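## Task

Arrange the rope flat on the table as a loop, either closed or open by at most about one finger's width, so that all three aluminium cubes and the steel parallel lie within it. It only counts if it stays that way without the robot holding anything in place. Release the rope at the end and move the gripper away.

## Robot and tools

Robot: one arm with a two-finger parallel gripper, working in a physics simulation. Loose objects may occasionally get a short push from outside. Nothing may leave the table, whether placed or knocked off; that fails the job.

Scene frame: origin on the tabletop straight beneath the arm's base, +z up, +y to the left when facing along +x. The base may sit slightly tilted. Gripper frame: fingers point along its +x, and they close and open along its y. The reported end_effector_position is the spot between the pads, about 3 to 4 cm behind the fingertips. Reported hand position can be a little wrong, especially when reaching far.

execute_actions(actions): a list of actions run one after another. Each action is a table of 0 to 15 rows; each row lasts one control step (1/30 s), and if fewer than 15 rows are given the last row repeats until 15 steps pass, so one action is 0.5 s. A row is 7 numbers, each in [-1, 1]: dx, dy, dz, rx, ry, rz, opening. The first six are an offset in the gripper's own axes, counted from the gripper pose measured when the action began (for the first action of a call, the pose in the latest result of this scene). Every row refers to that same start, not to the row before. Scale: 1.0 = 0.6 m for dx, dy, dz and 180 degrees for the rotation; rx, ry, rz form a single rotation vector. opening is absolute, not an offset: +1 = fully open (0.088 m), empty fingers touch near -0.80, and values down to -1 close no further. Closing from fully open takes about 0.5 s or more. An empty actions list just returns the current state and images.

move(target, speed, blocking): drives the gripper on a straight path toward one target. target is one 7-number row as above: an offset in gripper axes from the pose in the latest result of this scene that shows one, plus the absolute opening, which is applied as the move starts. speed is in m/s, 0.002 to 0.5, default 0.25; rotation is capped at twice that in rad/s. Paths last 0.5 to 10 s, and a path needing more is cut at 10 s before the target. Rotation takes the shorter direction. The path ignores obstacles; the hand lags, can drift, and may exceed the speed, notably with the arm stretched. Faster contact and aiming further past a surface both mean harder impacts and pressing. With blocking=false the result comes after 0.5 s while the arm keeps going; until a result shows the move has ended, further actions and moves are refused, so use wait or stop. The move: line reports the ending (done means at rest near target; others include off_target, moving, held, fault), the distance to target and any limits: paced means the sent pose was clipped, held means a check blocked some steps, after which the arm may surge well above speed.

wait(seconds): 0 to 10 s; the arm keeps its last command and any running move continues; it returns early when a move ends. stop(): brakes a running move, needing some distance, more at high speed; the fingers continue whatever they were doing. zoom_image(camera, region): enlarges part of the latest image from cam_high, cam_low or cam_wrist; region is [x0, y0, x1, y1] in pixels, top-left origin, at most 504 by 504. Each image is 504x504. finished_scene(scene): pass the current scene's number to end it for good; its result says if the job succeeded and gives the next job. Replying with no tool call ends everything.

Control details: each step, the commanded pose is limited to 70 mm and 16 degrees away from the measured pose, and position wins over orientation if both cannot be met. After an action the arm only continues to the last clipped pose, so large offsets need further actions. Hand target in a result is the pose being driven to. Joint friction can leave the gripper short or slightly tilted, and tiny moves may not happen; check position and orientation after each move and correct tilt.

Result lines: the state line gives end_effector_position (m), end_effector_quat_wxyz and velocities (m/s, rad/s) in the scene frame. Joint positions and velocities list waist, shoulder, elbow, wrist pitch, wrist yaw, wrist roll (rad), then the pad gap (m). Ranges: waist -3.054 to 3.054, shoulder 0.000 to 3.142, elbow 0.000 to 2.356, wrist pitch -1.571 to 1.571, wrist yaw -1.571 to 1.571, wrist roll -3.142 to 3.142. Actions calls also list positions at some steps; HELD marks a step held back partly or fully. pose unreachable means the clearance check (which treats any mount under the base as arm) altered or blocked the command.

Gripping: grip_measured uses the opening scale; it may be off by about 1 mm throughout a scene and reads up to about 3 mm (0.061) narrow while squeezing something hard. To hold, command roughly 0.07 below grip_measured; less gives a lighter hold. Parts thinner than about 3 mm get proportionally less force. Pad force peaks around 34 to 49 N, briefly more on first contact.

Avoid: contact torque reaching a joint load limit (waist 17.4, shoulder 21.6, elbow 21.5, wrist pitch 5.67, wrist yaw 5.65, wrist roll 5.3 N m, held weight included) causes a 10 s stop and drops the rest of the call. Holding loads heats motors; MOTOR HOT appears from 50 °C, and at 95 °C an OVER-TEMPERATURE FAULT holds the arm; if it does not cool within 30 to 60 s, power cuts and the arm and gripper go limp. Avoid drops, slips, slamming, hard hits and strong pushes; prefer smooth, quick, low-effort motion, and finish with the rope released and the gripper withdrawn.

Each tool is called after "Request:" in YAML: its name, and indented under it one key for each argument.

## Session

Request:
execute_actions:
  actions: []

Scene clock: 0.00 s.
end_effector_position=(+0.3084, +0.0924, +0.3747) grip_measured=+0.828 end_effector_quat_wxyz=(+0.573, +0.529, +0.022, -0.625) end_effector_velocity=(-0.005, +0.001, -0.002) end_effector_angular_velocity=(+0.027, +0.012, -0.006)
Joint positions: [-0.337  1.679  1.781 -1.475 -0.076  1.913  0.08 ]
Joint velocities: [-0.007 -0.002 -0.002 -0.022 -0.022 -0.007 -0.   ]
Motor temperatures (°C, as the motors report them): [30 28 30 30 28 28]
Heat: hottest waist 30 °C (+0.0 °C/min).
Hand target: +0.308, +0.092, +0.375; +0.573, +0.529, +0.022, -0.625

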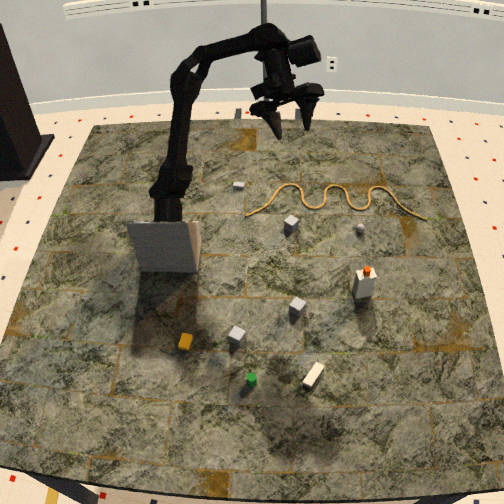

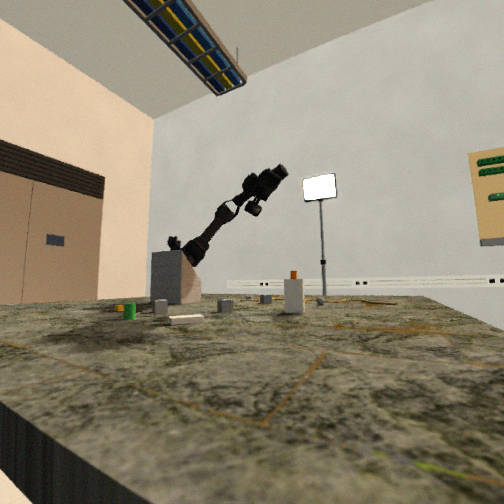

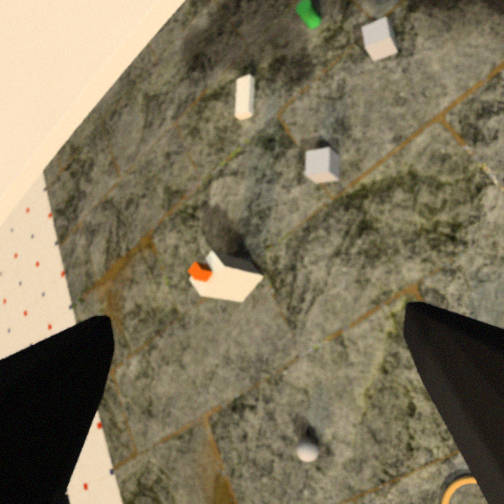

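Request:
zoom_image:
  camera: "cam_high"
  region: [170,160,440,410]

Request:
move:
  target: [0.25,-0.2,-0.15,0,0.157,-0.207,1]

Region (170, 160, 440, 410) of cam_high's 504x504 image, scaled by 1.867, with more detail than that image has; it fills the top 467 rows of this view, and the rest is white.

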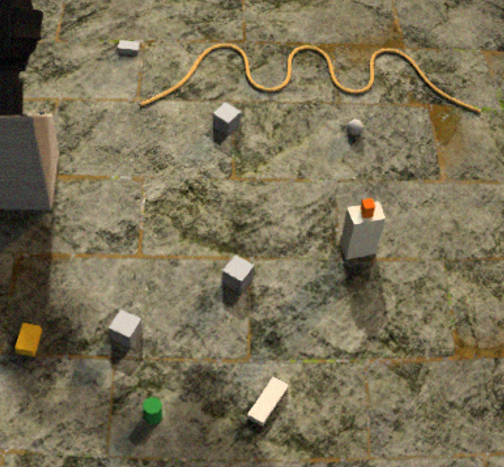

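Scene clock: 3.23 s.
end_effector_position=(+0.3106, +0.0880, +0.1671) grip_measured=+0.988 end_effector_quat_wxyz=(+0.328, +0.631, +0.321, -0.625) end_effector_velocity=(-0.001, +0.001, -0.004) end_effector_angular_velocity=(+0.024, +0.003, -0.014)
Joint positions: [-0.189  1.875  1.249 -1.158 -0.761  1.882  0.087]
Joint velocities: [ 0.002  0.007 -0.012  0.007 -0.022  0.007 -0.   ]
Motor temperatures (°C, as the motors report them): [30 28 30 30 28 28]
Heat: hottest waist 30 °C (+0.0 °C/min).
Hand target: +0.309, +0.087, +0.163; +0.323, +0.629, +0.325, -0.628
Off the commanded pose: 0.005 m, 1 deg.
move: done

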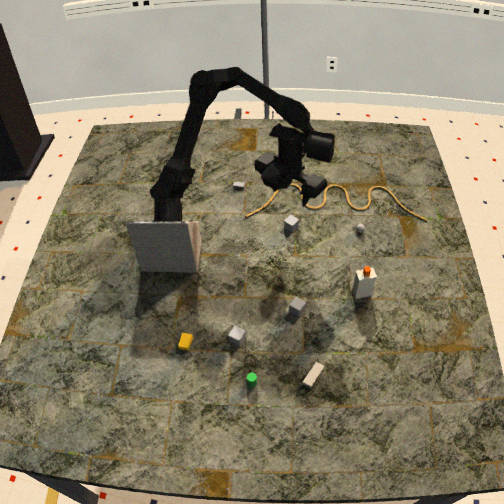

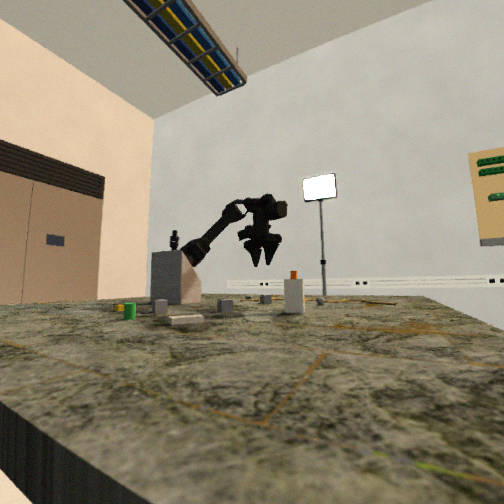

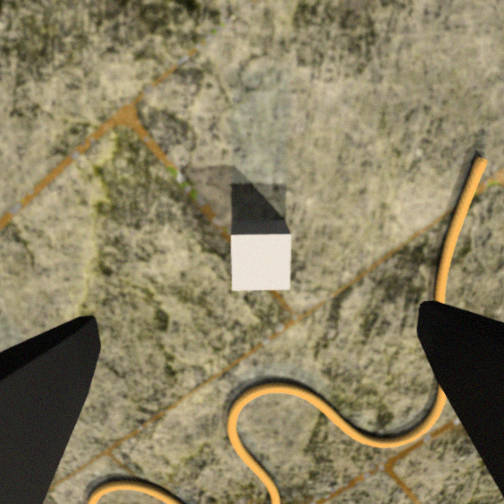

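Request:
move:
  target: [0.09,-0.29,0,-0.196,0,0,1]

Scene clock: 6.70 s.
end_effector_position=(+0.1716, +0.1892, +0.1123) grip_measured=+0.988 end_effector_quat_wxyz=(+0.504, +0.503, +0.497, -0.496) end_effector_velocity=(-0.002, +0.003, +0.000) end_effector_angular_velocity=(+0.011, -0.004, +0.010)
Joint positions: [ 0.255  1.155  0.712 -0.905 -0.763  1.883  0.087]
Joint velocities: [ 0.007 -0.017 -0.007  0.007 -0.007  0.007 -0.   ]
Motor temperatures (°C, as the motors report them): [31 28 30 30 28 28]
Heat: hottest waist 31 °C (+9.0 °C/min).
Hand target: +0.170, +0.188, +0.111; +0.503, +0.502, +0.496, -0.498
Off the commanded pose: 0.003 m, 0 deg.
move: done

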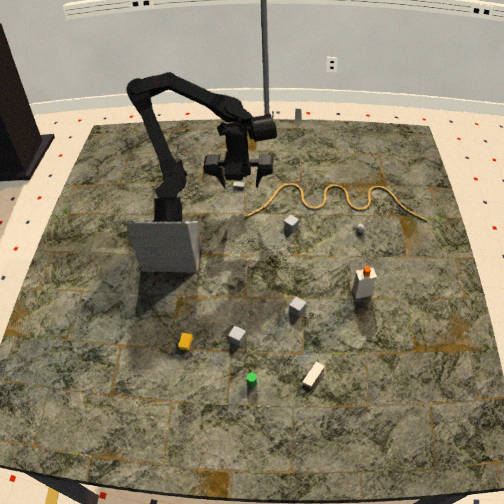

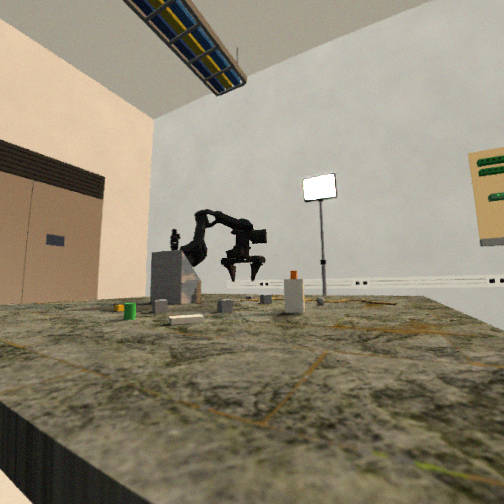

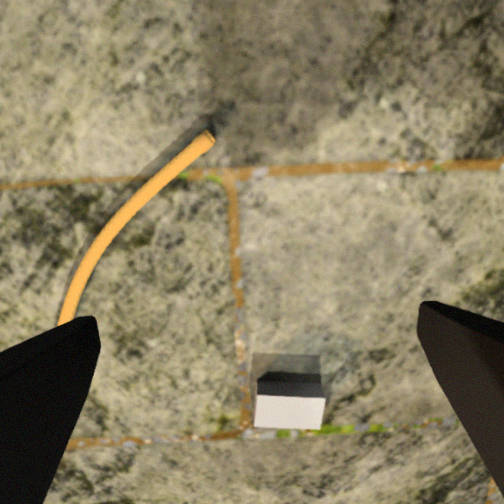

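Request:
move:
  target: [0.08,-0.02,-0.085,0,0,0,1]

Scene clock: 9.80 s.
end_effector_position=(+0.1613, +0.2434, +0.0675) grip_measured=+0.988 end_effector_quat_wxyz=(+0.506, +0.504, +0.501, -0.489) end_effector_velocity=(-0.002, +0.002, -0.001) end_effector_angular_velocity=(+0.010, +0.006, -0.012)
Joint positions: [ 0.626  1.146  0.7   -0.595 -0.63   2.33   0.087]
Joint velocities: [ 0.007 -0.002 -0.002  0.007 -0.007  0.022 -0.   ]
Motor temperatures (°C, as the motors report them): [31 28 30 30 28 28]
Heat: hottest waist 31 °C (+6.1 °C/min).
Hand target: +0.160, +0.240, +0.064; +0.504, +0.503, +0.498, -0.496
Off the commanded pose: 0.005 m, 1 deg.
move: done

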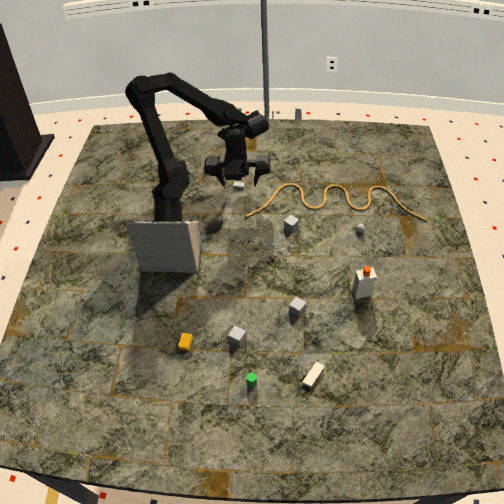

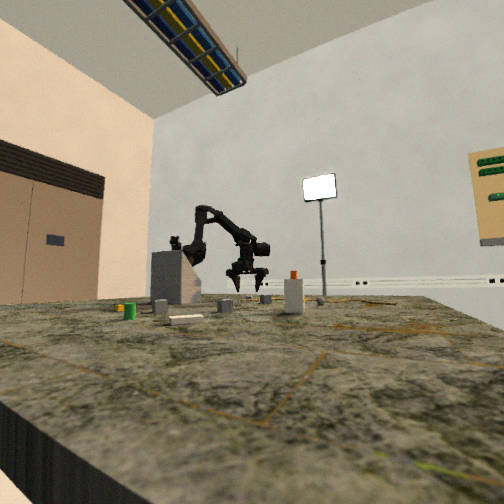

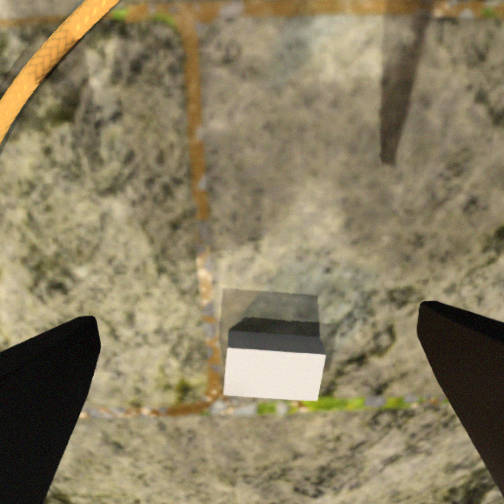

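Request:
move:
  target: [0.045,-0.008,-0.027,0,0,0,1]
  speed: 0.06

Request:
move:
  target: [0.004,0,0,0,0,0,-0.3]

Scene clock: 11.87 s.
end_effector_position=(+0.1576, +0.2625, +0.0438) grip_measured=+0.988 end_effector_quat_wxyz=(+0.507, +0.505, +0.504, -0.483) end_effector_velocity=(-0.002, +0.000, -0.003) end_effector_angular_velocity=(+0.003, +0.012, -0.003)
Joint positions: [ 0.757  1.196  0.699 -0.457 -0.562  2.461  0.087]
Joint velocities: [ 0.007  0.007 -0.002  0.007 -0.007  0.007 -0.   ]
Motor temperatures (°C, as the motors report them): [31 28 30 30 28 28]
Heat: hottest waist 31 °C (+5.1 °C/min).
Hand target: +0.157, +0.260, +0.041; +0.506, +0.504, +0.501, -0.489
Off the commanded pose: 0.004 m, 1 deg.
move: done

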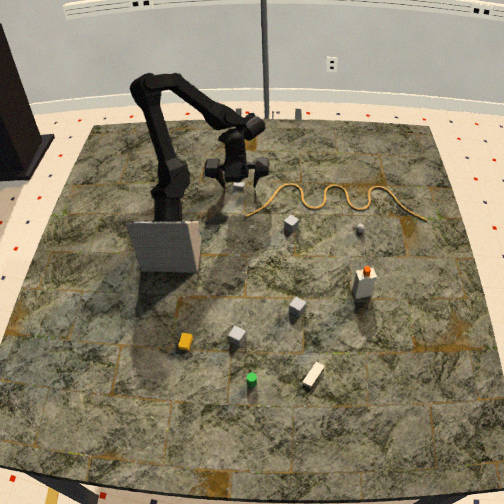

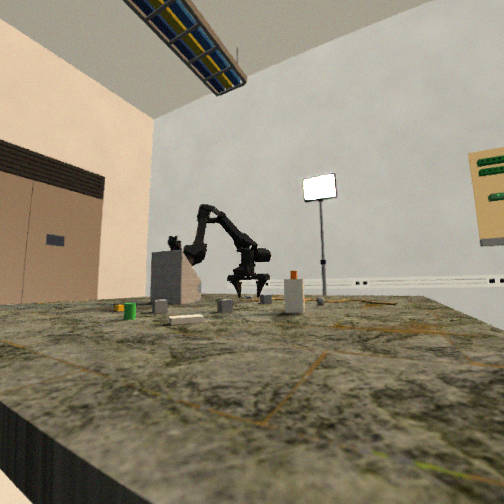

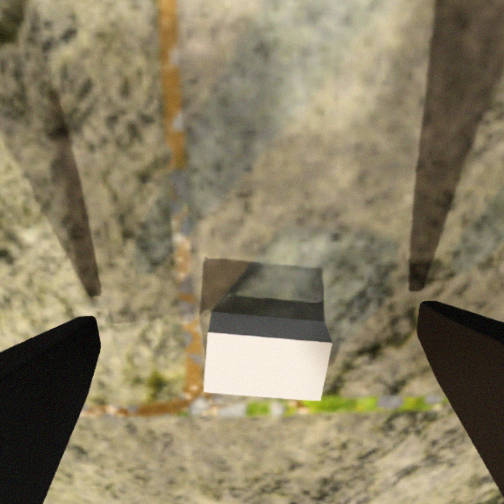

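Scene clock: 12.70 s.
end_effector_position=(+0.1587, +0.2640, +0.0438) grip_measured=-0.284 end_effector_quat_wxyz=(+0.509, +0.506, +0.506, -0.479) end_effector_velocity=(-0.002, -0.000, +0.001) end_effector_angular_velocity=(+0.003, +0.005, +0.005)
Joint positions: [ 0.757  1.196  0.699 -0.448 -0.56   2.461  0.025]
Joint velocities: [-0.002 -0.007 -0.002 -0.007 -0.007 -0.007 -0.001]
Motor temperatures (°C, as the motors report them): [31 28 30 30 28 28]
Heat: hottest waist 31 °C (+4.7 °C/min).
Hand target: +0.158, +0.263, +0.042; +0.507, +0.505, +0.505, -0.483
Off the commanded pose: 0.003 m, 1 deg.
move: done

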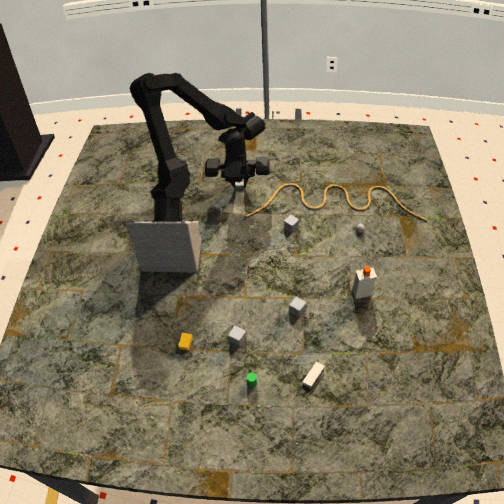

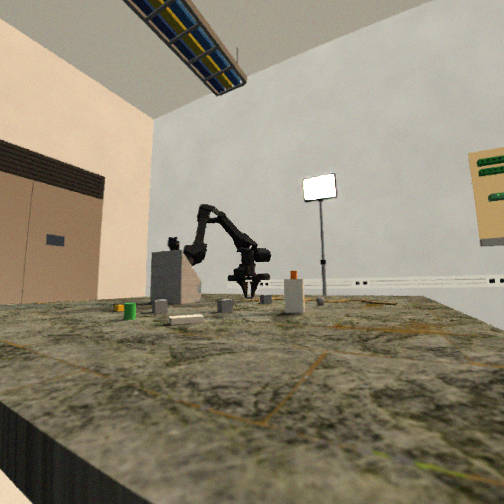

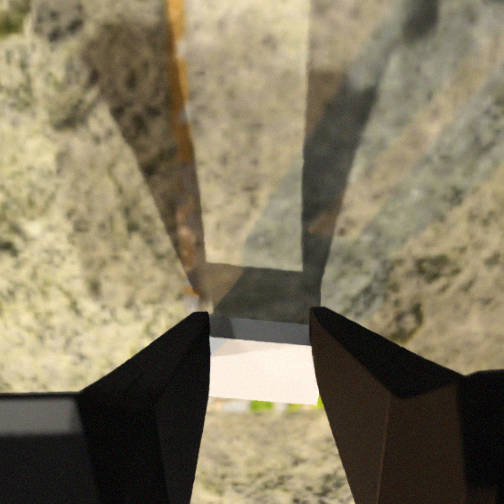

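Request:
execute_actions:
  actions:
    - [[0,0,0,0,0,0,-0.37]]
    - [[-0.06,0,0,0,0,0,-0.37]]
    - [[0,0.07,0.06,0,0.005,-0.008,-0.37]]
    - [[0,0.07,0.06,0,0,0,-0.37]]
    - [[0,0.06,0.05,0,0,0,-0.37]]
    - [[0,0,0,0,0,0,-0.37]]

Scene clock: 16.63 s.
end_effector_position=(+0.2706, +0.1613, +0.0758) grip_measured=-0.367 end_effector_quat_wxyz=(+0.501, +0.507, +0.504, -0.488) end_effector_velocity=(-0.001, +0.004, +0.002) end_effector_angular_velocity=(+0.022, +0.002, -0.007)
Joint positions: [ 0.192  1.645  0.906 -0.658 -0.798  1.796  0.021]
Joint velocities: [-0.002 -0.007  0.002 -0.007 -0.022  0.007  0.   ]
Motor temperatures (°C, as the motors report them): [31 28 30 30 28 28]
Heat: hottest waist 31 °C (+3.6 °C/min).
Hand target: +0.270, +0.161, +0.076; +0.501, +0.507, +0.504, -0.488
Off the commanded pose: 0.000 m, 0 deg.
Step readings (end_effector_position; steps 1 to 15: 1st action; 16 to 30: 2nd action; 31 to 45: 3rd action; 46 to 60: 4th action; 61 to 75: 5th action; 76 to 90: 6th action):
0: (+0.1587, +0.2640, +0.0438)
1: (+0.1587, +0.2640, +0.0438)
2: (+0.1588, +0.2639, +0.0438)
4: (+0.1590, +0.2637, +0.0439)
8: (+0.1590, +0.2637, +0.0439)
15: (+0.1590, +0.2637, +0.0439)
16: (+0.1583, +0.2637, +0.0453)
17: (+0.1569, +0.2608, +0.0489)
19: (+0.1570, +0.2586, +0.0583)
23: (+0.1583, +0.2618, +0.0710)
30: (+0.1573, +0.2598, +0.0755)
31: (+0.1578, +0.2593, +0.0757)
32: (+0.1642, +0.2561, +0.0779)
34: (+0.1803, +0.2435, +0.0800)
38: (+0.1913, +0.2280, +0.0769)
45: (+0.1970, +0.2247, +0.0762)
46: (+0.1981, +0.2235, +0.0758)
47: (+0.2041, +0.2198, +0.0773)
49: (+0.2191, +0.2060, +0.0785)
53: (+0.2300, +0.1916, +0.0757)
60: (+0.2366, +0.1900, +0.0758)
61: (+0.2377, +0.1887, +0.0754)
62: (+0.2427, +0.1856, +0.0764)
64: (+0.2555, +0.1746, +0.0775)
68: (+0.2650, +0.1627, +0.0759)
75: (+0.2704, +0.1613, +0.0758)
76: (+0.2706, +0.1613, +0.0758)
77: (+0.2706, +0.1613, +0.0758)
79: (+0.2706, +0.1613, +0.0758)
83: (+0.2706, +0.1613, +0.0758)
90: end_effector_position above

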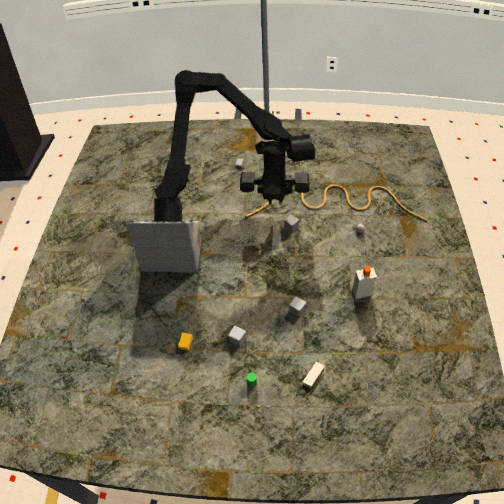

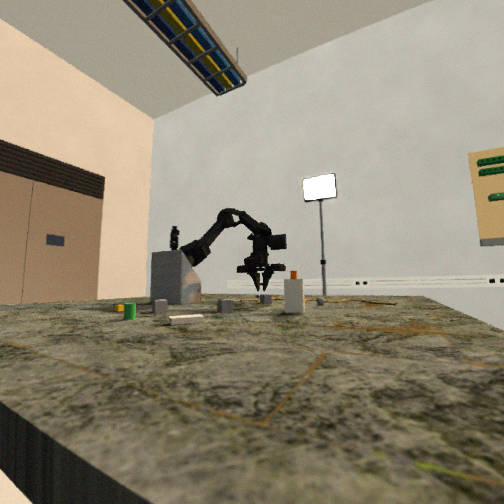

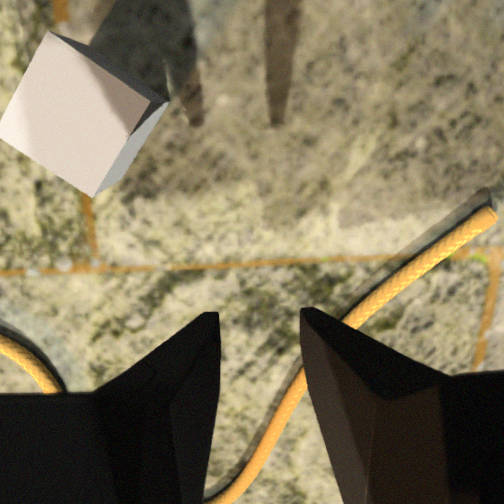

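Request:
move:
  target: [0,-0.19,-0.34,0,0.004,-0.004,1]

Scene clock: 18.77 s.
end_effector_position=(+0.1552, +0.3621, +0.0789) grip_measured=+0.988 end_effector_quat_wxyz=(+0.494, +0.507, +0.512, -0.487) end_effector_velocity=(+0.002, +0.003, +0.001) end_effector_angular_velocity=(+0.002, -0.021, -0.009)
Joint positions: [ 0.889  1.279  1.116 -0.725 -0.512  2.596  0.087]
Joint velocities: [ 0.007 -0.002  0.007  0.007  0.022  0.022 -0.   ]
Motor temperatures (°C, as the motors report them): [31 29 30 30 28 28]
Heat: hottest waist 31 °C (+3.2 °C/min).
Hand target: +0.155, +0.364, +0.079; +0.494, +0.507, +0.511, -0.488
Off the commanded pose: 0.002 m, 0 deg.
move: done

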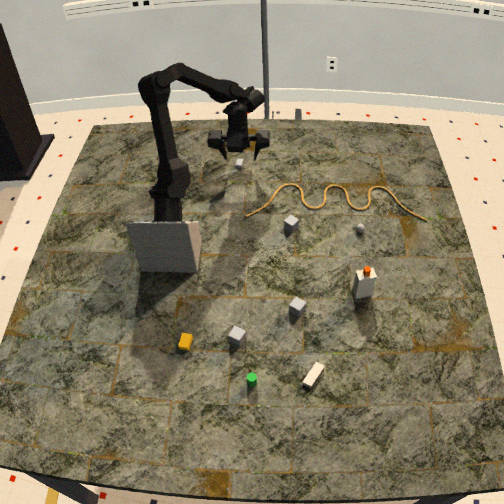

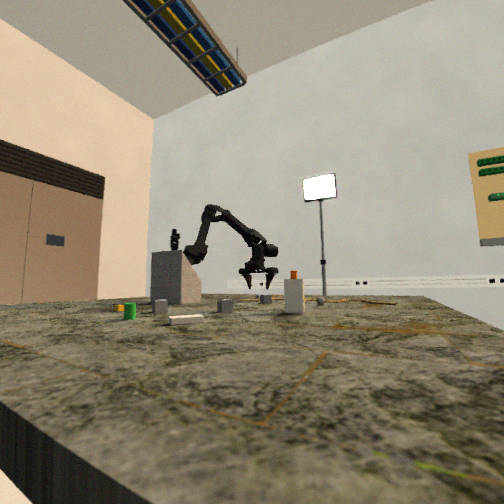

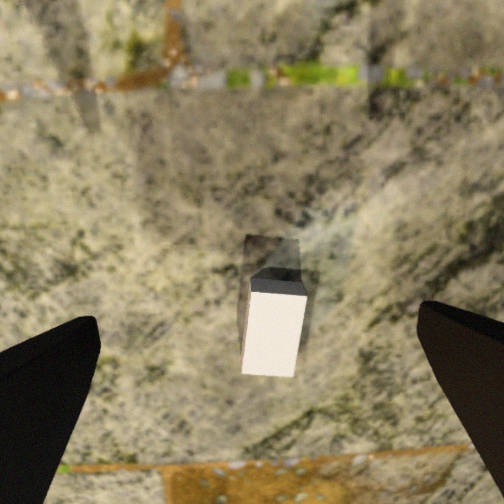

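Request:
move:
  target: [0.071,-0.008,-0.03,-0.02,0,-0.01,1]
  speed: 0.06

Request:
move:
  target: [0.002,0,0,0,0,0,-0.54]

Scene clock: 20.63 s.
end_effector_position=(+0.1493, +0.3796, +0.0409) grip_measured=+0.988 end_effector_quat_wxyz=(+0.502, +0.483, +0.536, -0.477) end_effector_velocity=(-0.000, -0.006, -0.000) end_effector_angular_velocity=(-0.028, -0.009, -0.015)
Joint positions: [ 0.99   1.388  1.136 -0.609 -0.473  2.613  0.087]
Joint velocities: [ 0.002 -0.002 -0.002 -0.022  0.022  0.007 -0.   ]
Motor temperatures (°C, as the motors report them): [31 29 30 30 28 28]
Heat: hottest waist 31 °C (+2.9 °C/min).
Hand target: +0.150, +0.381, +0.037; +0.502, +0.483, +0.535, -0.478
Off the commanded pose: 0.004 m, 0 deg.
move: done

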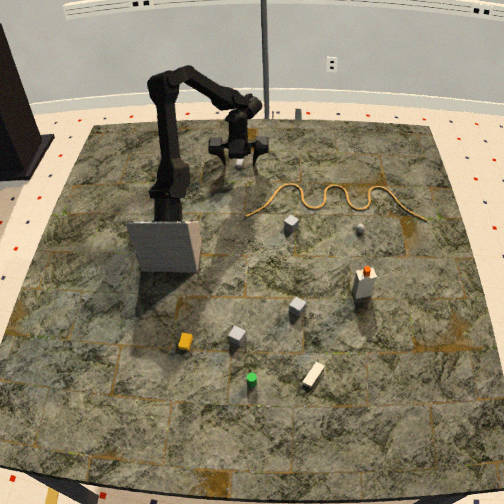

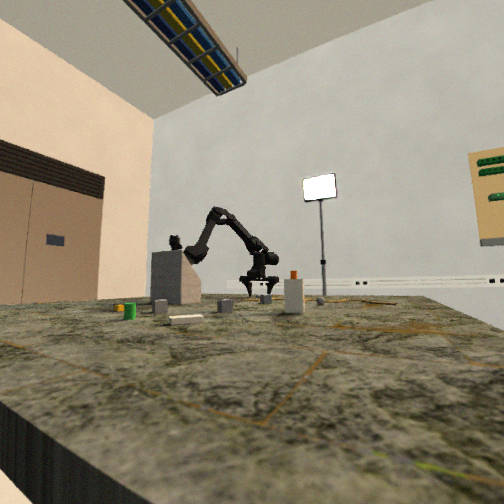

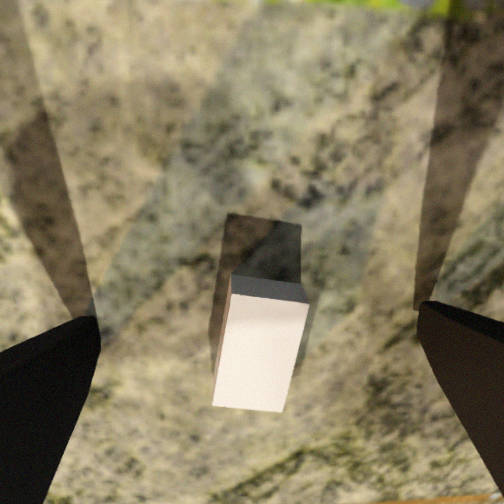

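Scene clock: 21.33 s.
end_effector_position=(+0.1497, +0.3800, +0.0409) grip_measured=-0.476 end_effector_quat_wxyz=(+0.502, +0.484, +0.536, -0.476) end_effector_velocity=(-0.001, -0.005, +0.001) end_effector_angular_velocity=(-0.014, +0.009, +0.008)
Joint positions: [ 0.99   1.388  1.136 -0.607 -0.472  2.613  0.016]
Joint velocities: [-0.007 -0.002 -0.002 -0.022 -0.007 -0.022 -0.   ]
Motor temperatures (°C, as the motors report them): [31 29 30 30 28 28]
Heat: hottest waist 31 °C (+2.8 °C/min).
Hand target: +0.149, +0.380, +0.040; +0.502, +0.484, +0.536, -0.477
Off the commanded pose: 0.001 m, 0 deg.
move: done

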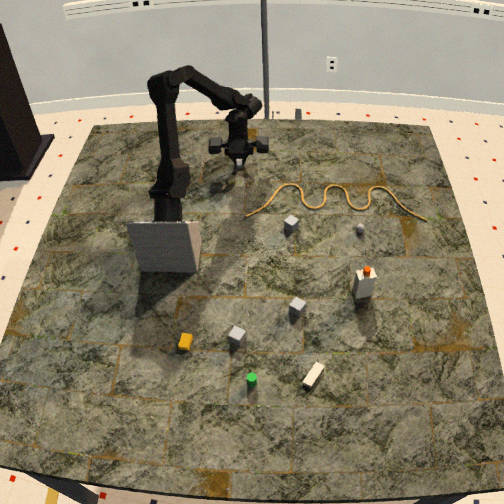

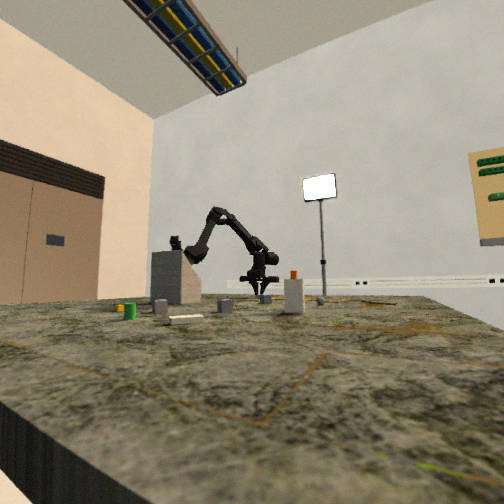

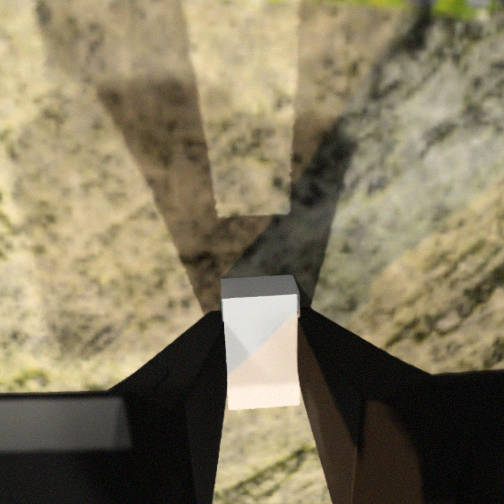

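Request:
move:
  target: [-0.055,0,0,0.025,-0.012,0.009,-0.54]

Request:
move:
  target: [0,0.25,0.335,0,0,0,-0.54]

Scene clock: 23.00 s.
end_effector_position=(+0.1495, +0.3749, +0.0684) grip_measured=-0.476 end_effector_quat_wxyz=(+0.500, +0.496, +0.501, -0.504) end_effector_velocity=(-0.000, -0.001, +0.003) end_effector_angular_velocity=(-0.006, +0.006, -0.003)
Joint positions: [ 0.957  1.34   1.19  -0.761 -0.455  2.645  0.016]
Joint velocities: [-0.007 -0.002  0.007 -0.022 -0.007 -0.007 -0.   ]
Motor temperatures (°C, as the motors report them): [31 29 31 30 28 28]
Heat: hottest waist 31 °C (+2.6 °C/min).
Hand target: +0.151, +0.379, +0.074; +0.500, +0.502, +0.500, -0.498
Off the commanded pose: 0.007 m, 1 deg.
move: done

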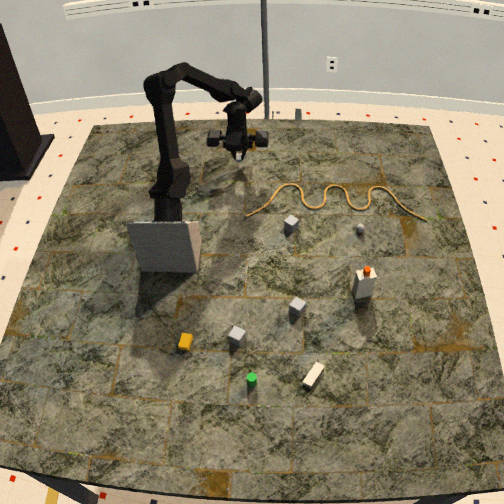

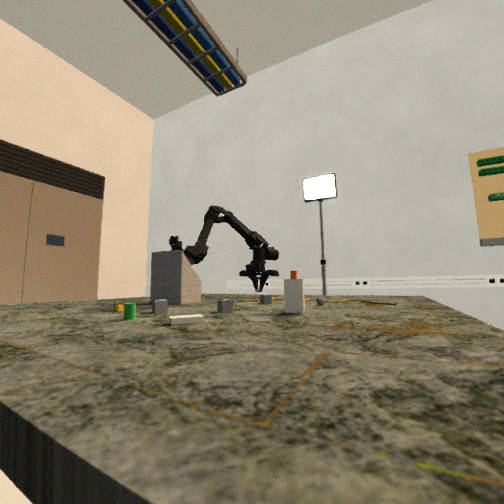

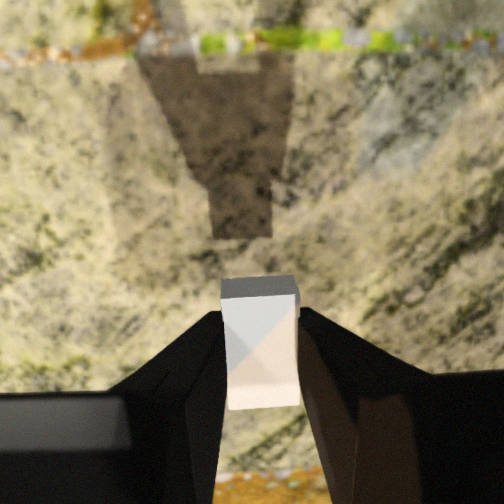

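Scene clock: 24.67 s.
end_effector_position=(+0.2968, +0.1749, +0.0686) grip_measured=-0.476 end_effector_quat_wxyz=(+0.501, +0.496, +0.499, -0.504) end_effector_velocity=(-0.002, -0.003, -0.002) end_effector_angular_velocity=(+0.001, +0.022, -0.002)
Joint positions: [ 0.236  1.746  1.058 -0.708 -0.763  1.838  0.016]
Joint velocities: [-0.002  0.017  0.007 -0.022 -0.007 -0.022  0.   ]
Motor temperatures (°C, as the motors report them): [31 29 31 30 28 28]
Heat: hottest waist 31 °C (+2.4 °C/min).
Hand target: +0.299, +0.174, +0.069; +0.501, +0.496, +0.500, -0.503
Off the commanded pose: 0.003 m, 0 deg.
move: done

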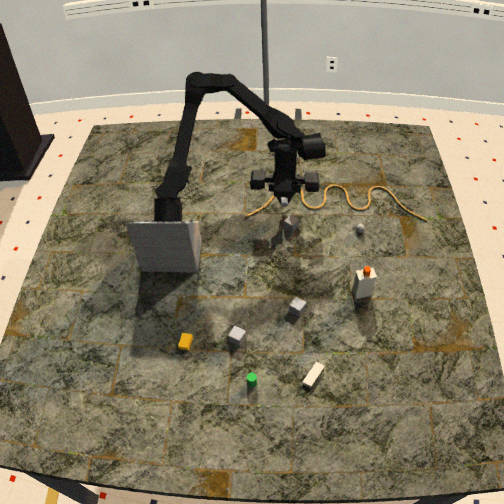

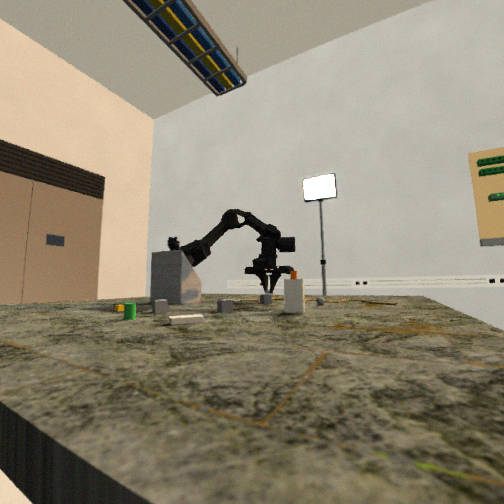

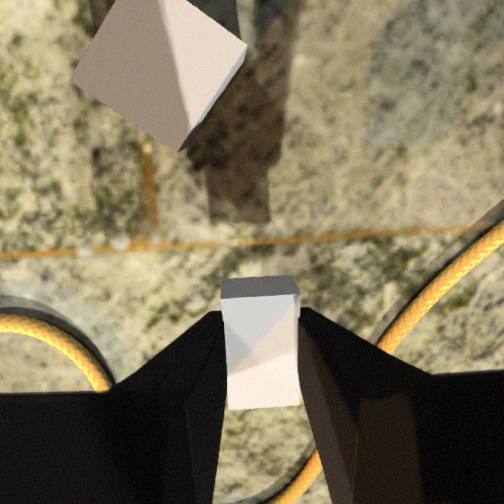

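Request:
move:
  target: [0.05,0,0,0,0,0,-0.54]
  speed: 0.06

Request:
execute_actions:
  actions:
    - [[0,0,0,0,0,0,-0.1]]
    - [[-0.06,0,0,0,0,0,-0.1]]
    - [[-0.05,0,0,0,0,0,1]]

Request:
move:
  target: [0,0.07,0.53,0.15,0,0,1]

Scene clock: 28.00 s.
end_effector_position=(+0.2984, +0.1779, +0.0422) grip_measured=-0.476 end_effector_quat_wxyz=(+0.505, +0.496, +0.502, -0.498) end_effector_velocity=(-0.002, +0.003, -0.001) end_effector_angular_velocity=(+0.021, +0.008, -0.004)
Joint positions: [ 0.3    1.78   1.018 -0.562 -0.753  1.92   0.016]
Joint velocities: [ 0.002 -0.002 -0.007  0.007 -0.022  0.007 -0.   ]
Motor temperatures (°C, as the motors report them): [31 29 31 30 28 28]
Heat: hottest waist 31 °C (+2.1 °C/min).
Hand target: +0.296, +0.175, +0.039; +0.501, +0.496, +0.499, -0.505
Off the commanded pose: 0.005 m, 1 deg.
move: done

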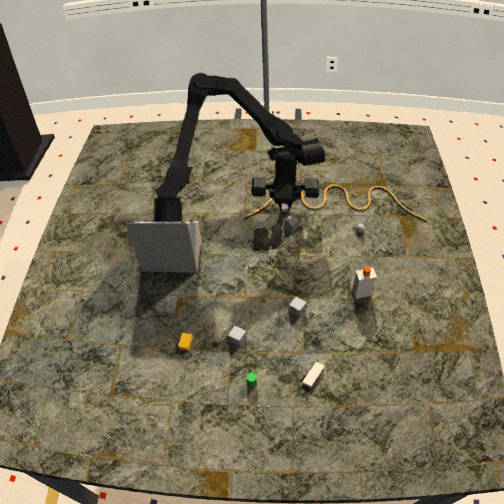

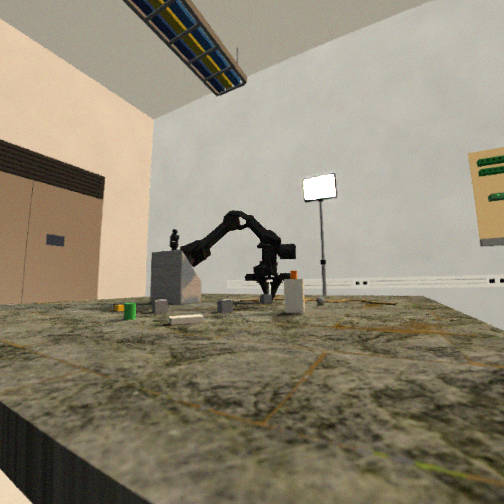

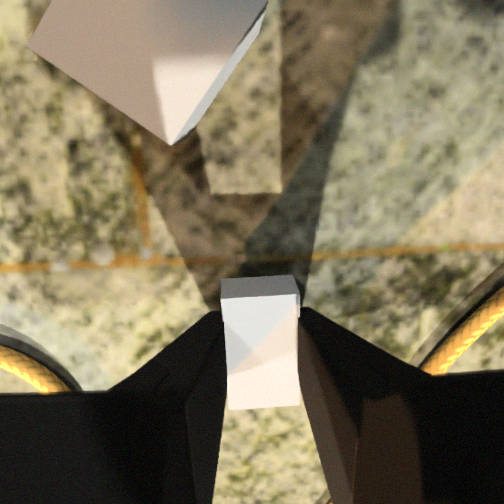

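Scene clock: 29.50 s.
end_effector_position=(+0.2952, +0.1733, +0.1010) grip_measured=+0.959 end_effector_quat_wxyz=(+0.498, +0.496, +0.497, -0.509) end_effector_velocity=(-0.002, +0.000, +0.007) end_effector_angular_velocity=(+0.004, +0.012, +0.002)
Joint positions: [ 0.159  1.715  1.119 -0.881 -0.771  1.737  0.086]
Joint velocities: [-0.017 -0.002  0.017 -0.051 -0.007 -0.037  0.011]
Motor temperatures (°C, as the motors report them): [31 30 31 30 28 28]
Heat: hottest waist 31 °C (+2.0 °C/min).
Hand target: +0.297, +0.176, +0.104; +0.501, +0.496, +0.499, -0.504
Off the commanded pose: 0.004 m, 1 deg.
Step readings (end_effector_position; steps 1 to 15: 1st action; 16 to 30: 2nd action; 31 to 45: 3rd action):
0: (+0.2984, +0.1779, +0.0422)
1: (+0.2984, +0.1780, +0.0422)
2: (+0.2984, +0.1780, +0.0422)
4: (+0.2984, +0.1780, +0.0422)
8: (+0.2984, +0.1780, +0.0422)
15: (+0.2984, +0.1780, +0.0422)
16: (+0.2976, +0.1779, +0.0434)
17: (+0.2953, +0.1765, +0.0471)
19: (+0.2949, +0.1737, +0.0569)
23: (+0.2985, +0.1753, +0.0707)
30: (+0.2967, +0.1754, +0.0744)
31: (+0.2960, +0.1755, +0.0757)
32: (+0.2942, +0.1747, +0.0787)
34: (+0.2945, +0.1727, +0.0872)
38: (+0.2969, +0.1735, +0.0983)
45: end_effector_position above

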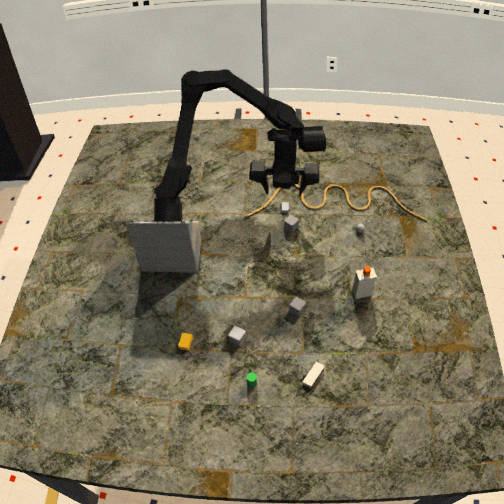

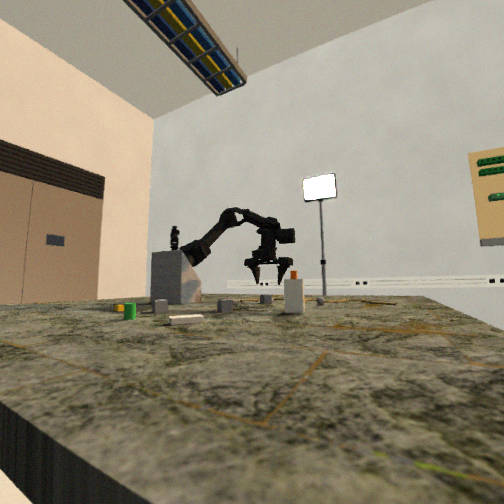

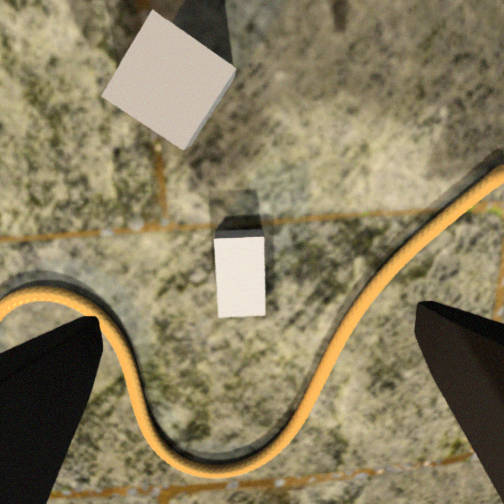

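Scene clock: 31.47 s.
end_effector_position=(+0.3343, -0.1415, +0.1067) grip_measured=+0.988 end_effector_quat_wxyz=(+0.370, +0.600, +0.363, -0.610) end_effector_velocity=(-0.000, -0.002, -0.002) end_effector_angular_velocity=(+0.012, +0.001, -0.002)
Joint positions: [-0.476  2.605  1.524 -0.949 -0.646  1.382  0.087]
Joint velocities: [-0.002  0.017  0.012 -0.007 -0.007 -0.007 -0.   ]
Motor temperatures (°C, as the motors report them): [32 30 31 30 28 28]
Heat: hottest waist 32 °C (+3.8 °C/min).
Hand target: +0.334, -0.144, +0.105; +0.369, +0.599, +0.364, -0.611
Off the commanded pose: 0.004 m, 0 deg.
move: done

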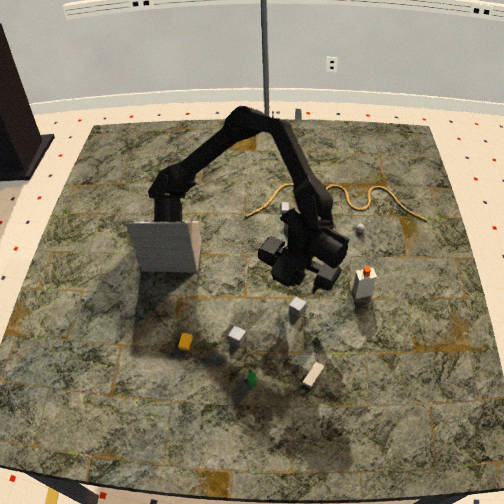

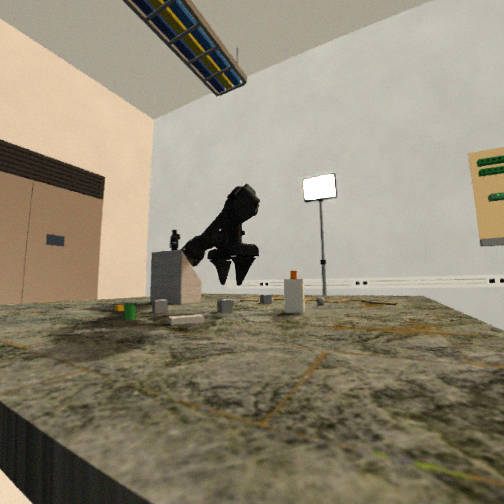

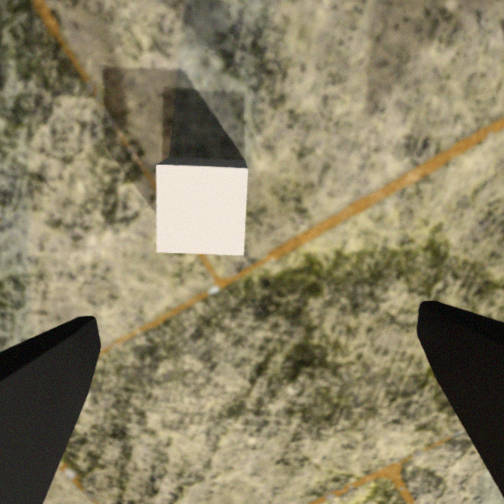

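Request:
move:
  target: [0.04,0.025,0.04,0,0,0,1]

Request:
move:
  target: [0.066,0,0,0,0,0,1]
  speed: 0.08

Scene clock: 33.23 s.
end_effector_position=(+0.3364, -0.1665, +0.0854) grip_measured=+0.988 end_effector_quat_wxyz=(+0.369, +0.601, +0.361, -0.610) end_effector_velocity=(-0.004, -0.000, -0.003) end_effector_angular_velocity=(+0.003, +0.017, +0.013)
Joint positions: [-0.479  2.709  1.576 -0.899 -0.646  1.381  0.087]
Joint velocities: [ 0.002  0.007 -0.002 -0.007  0.007 -0.022 -0.   ]
Motor temperatures (°C, as the motors report them): [32 30 31 30 28 28]
Heat: hottest waist 32 °C (+3.6 °C/min).
Hand target: +0.336, -0.170, +0.083; +0.370, +0.600, +0.362, -0.610
Off the commanded pose: 0.004 m, 0 deg.
move: done

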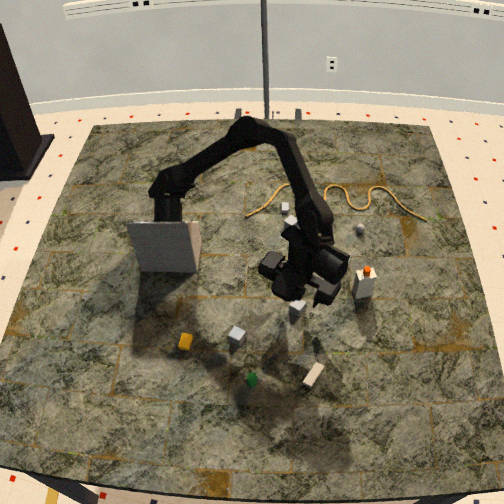

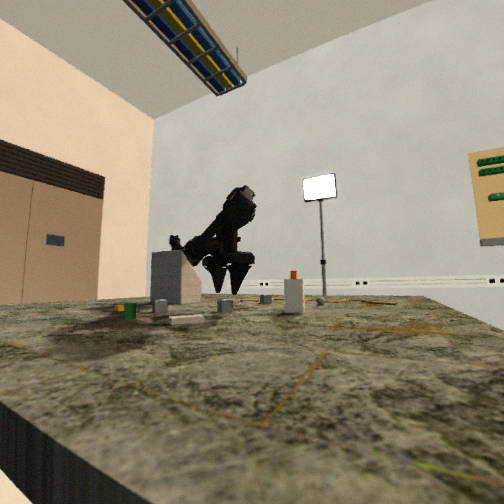

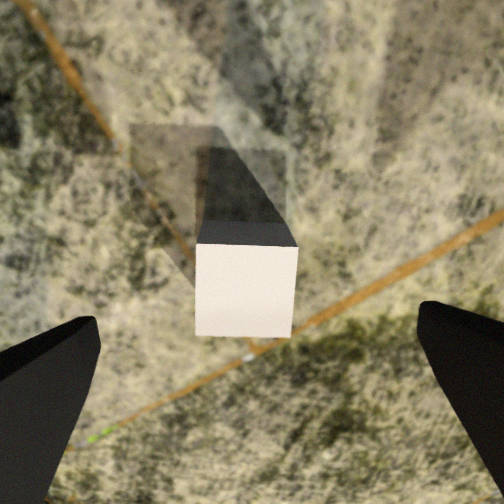

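Scene clock: 34.13 s.
end_effector_position=(+0.3409, -0.1670, +0.0522) grip_measured=+0.988 end_effector_quat_wxyz=(+0.379, +0.600, +0.361, -0.605) end_effector_velocity=(+0.007, +0.001, +0.001) end_effector_angular_velocity=(+0.006, -0.028, +0.012)
Joint positions: [-0.42   2.745  1.53  -0.756 -0.669  1.447  0.087]
Joint velocities: [ 0.002 -0.002  0.002  0.022 -0.022  0.007 -0.   ]
Motor temperatures (°C, as the motors report them): [32 30 31 30 28 28]
Heat: hottest waist 32 °C (+3.5 °C/min).
Hand target: +0.336, -0.167, +0.046; +0.369, +0.601, +0.362, -0.610
Off the commanded pose: 0.008 m, 1 deg.
move: done

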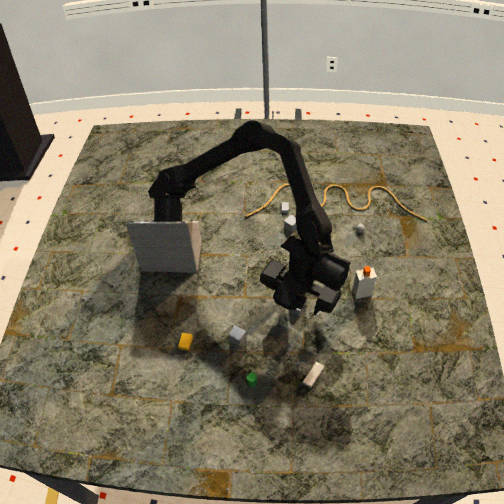

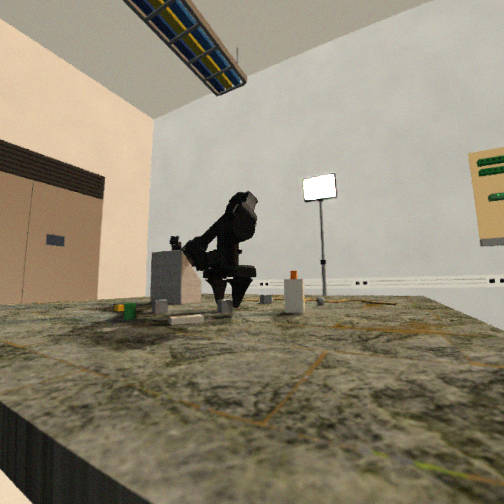

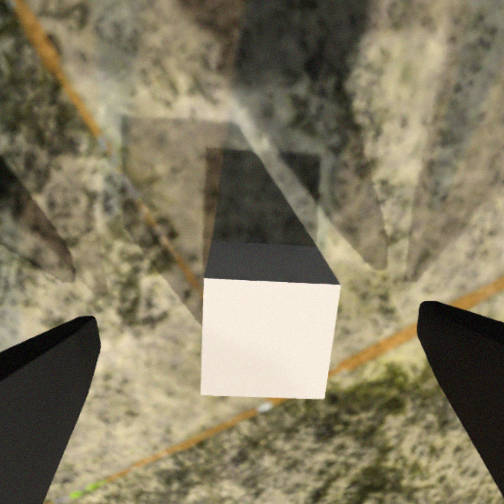

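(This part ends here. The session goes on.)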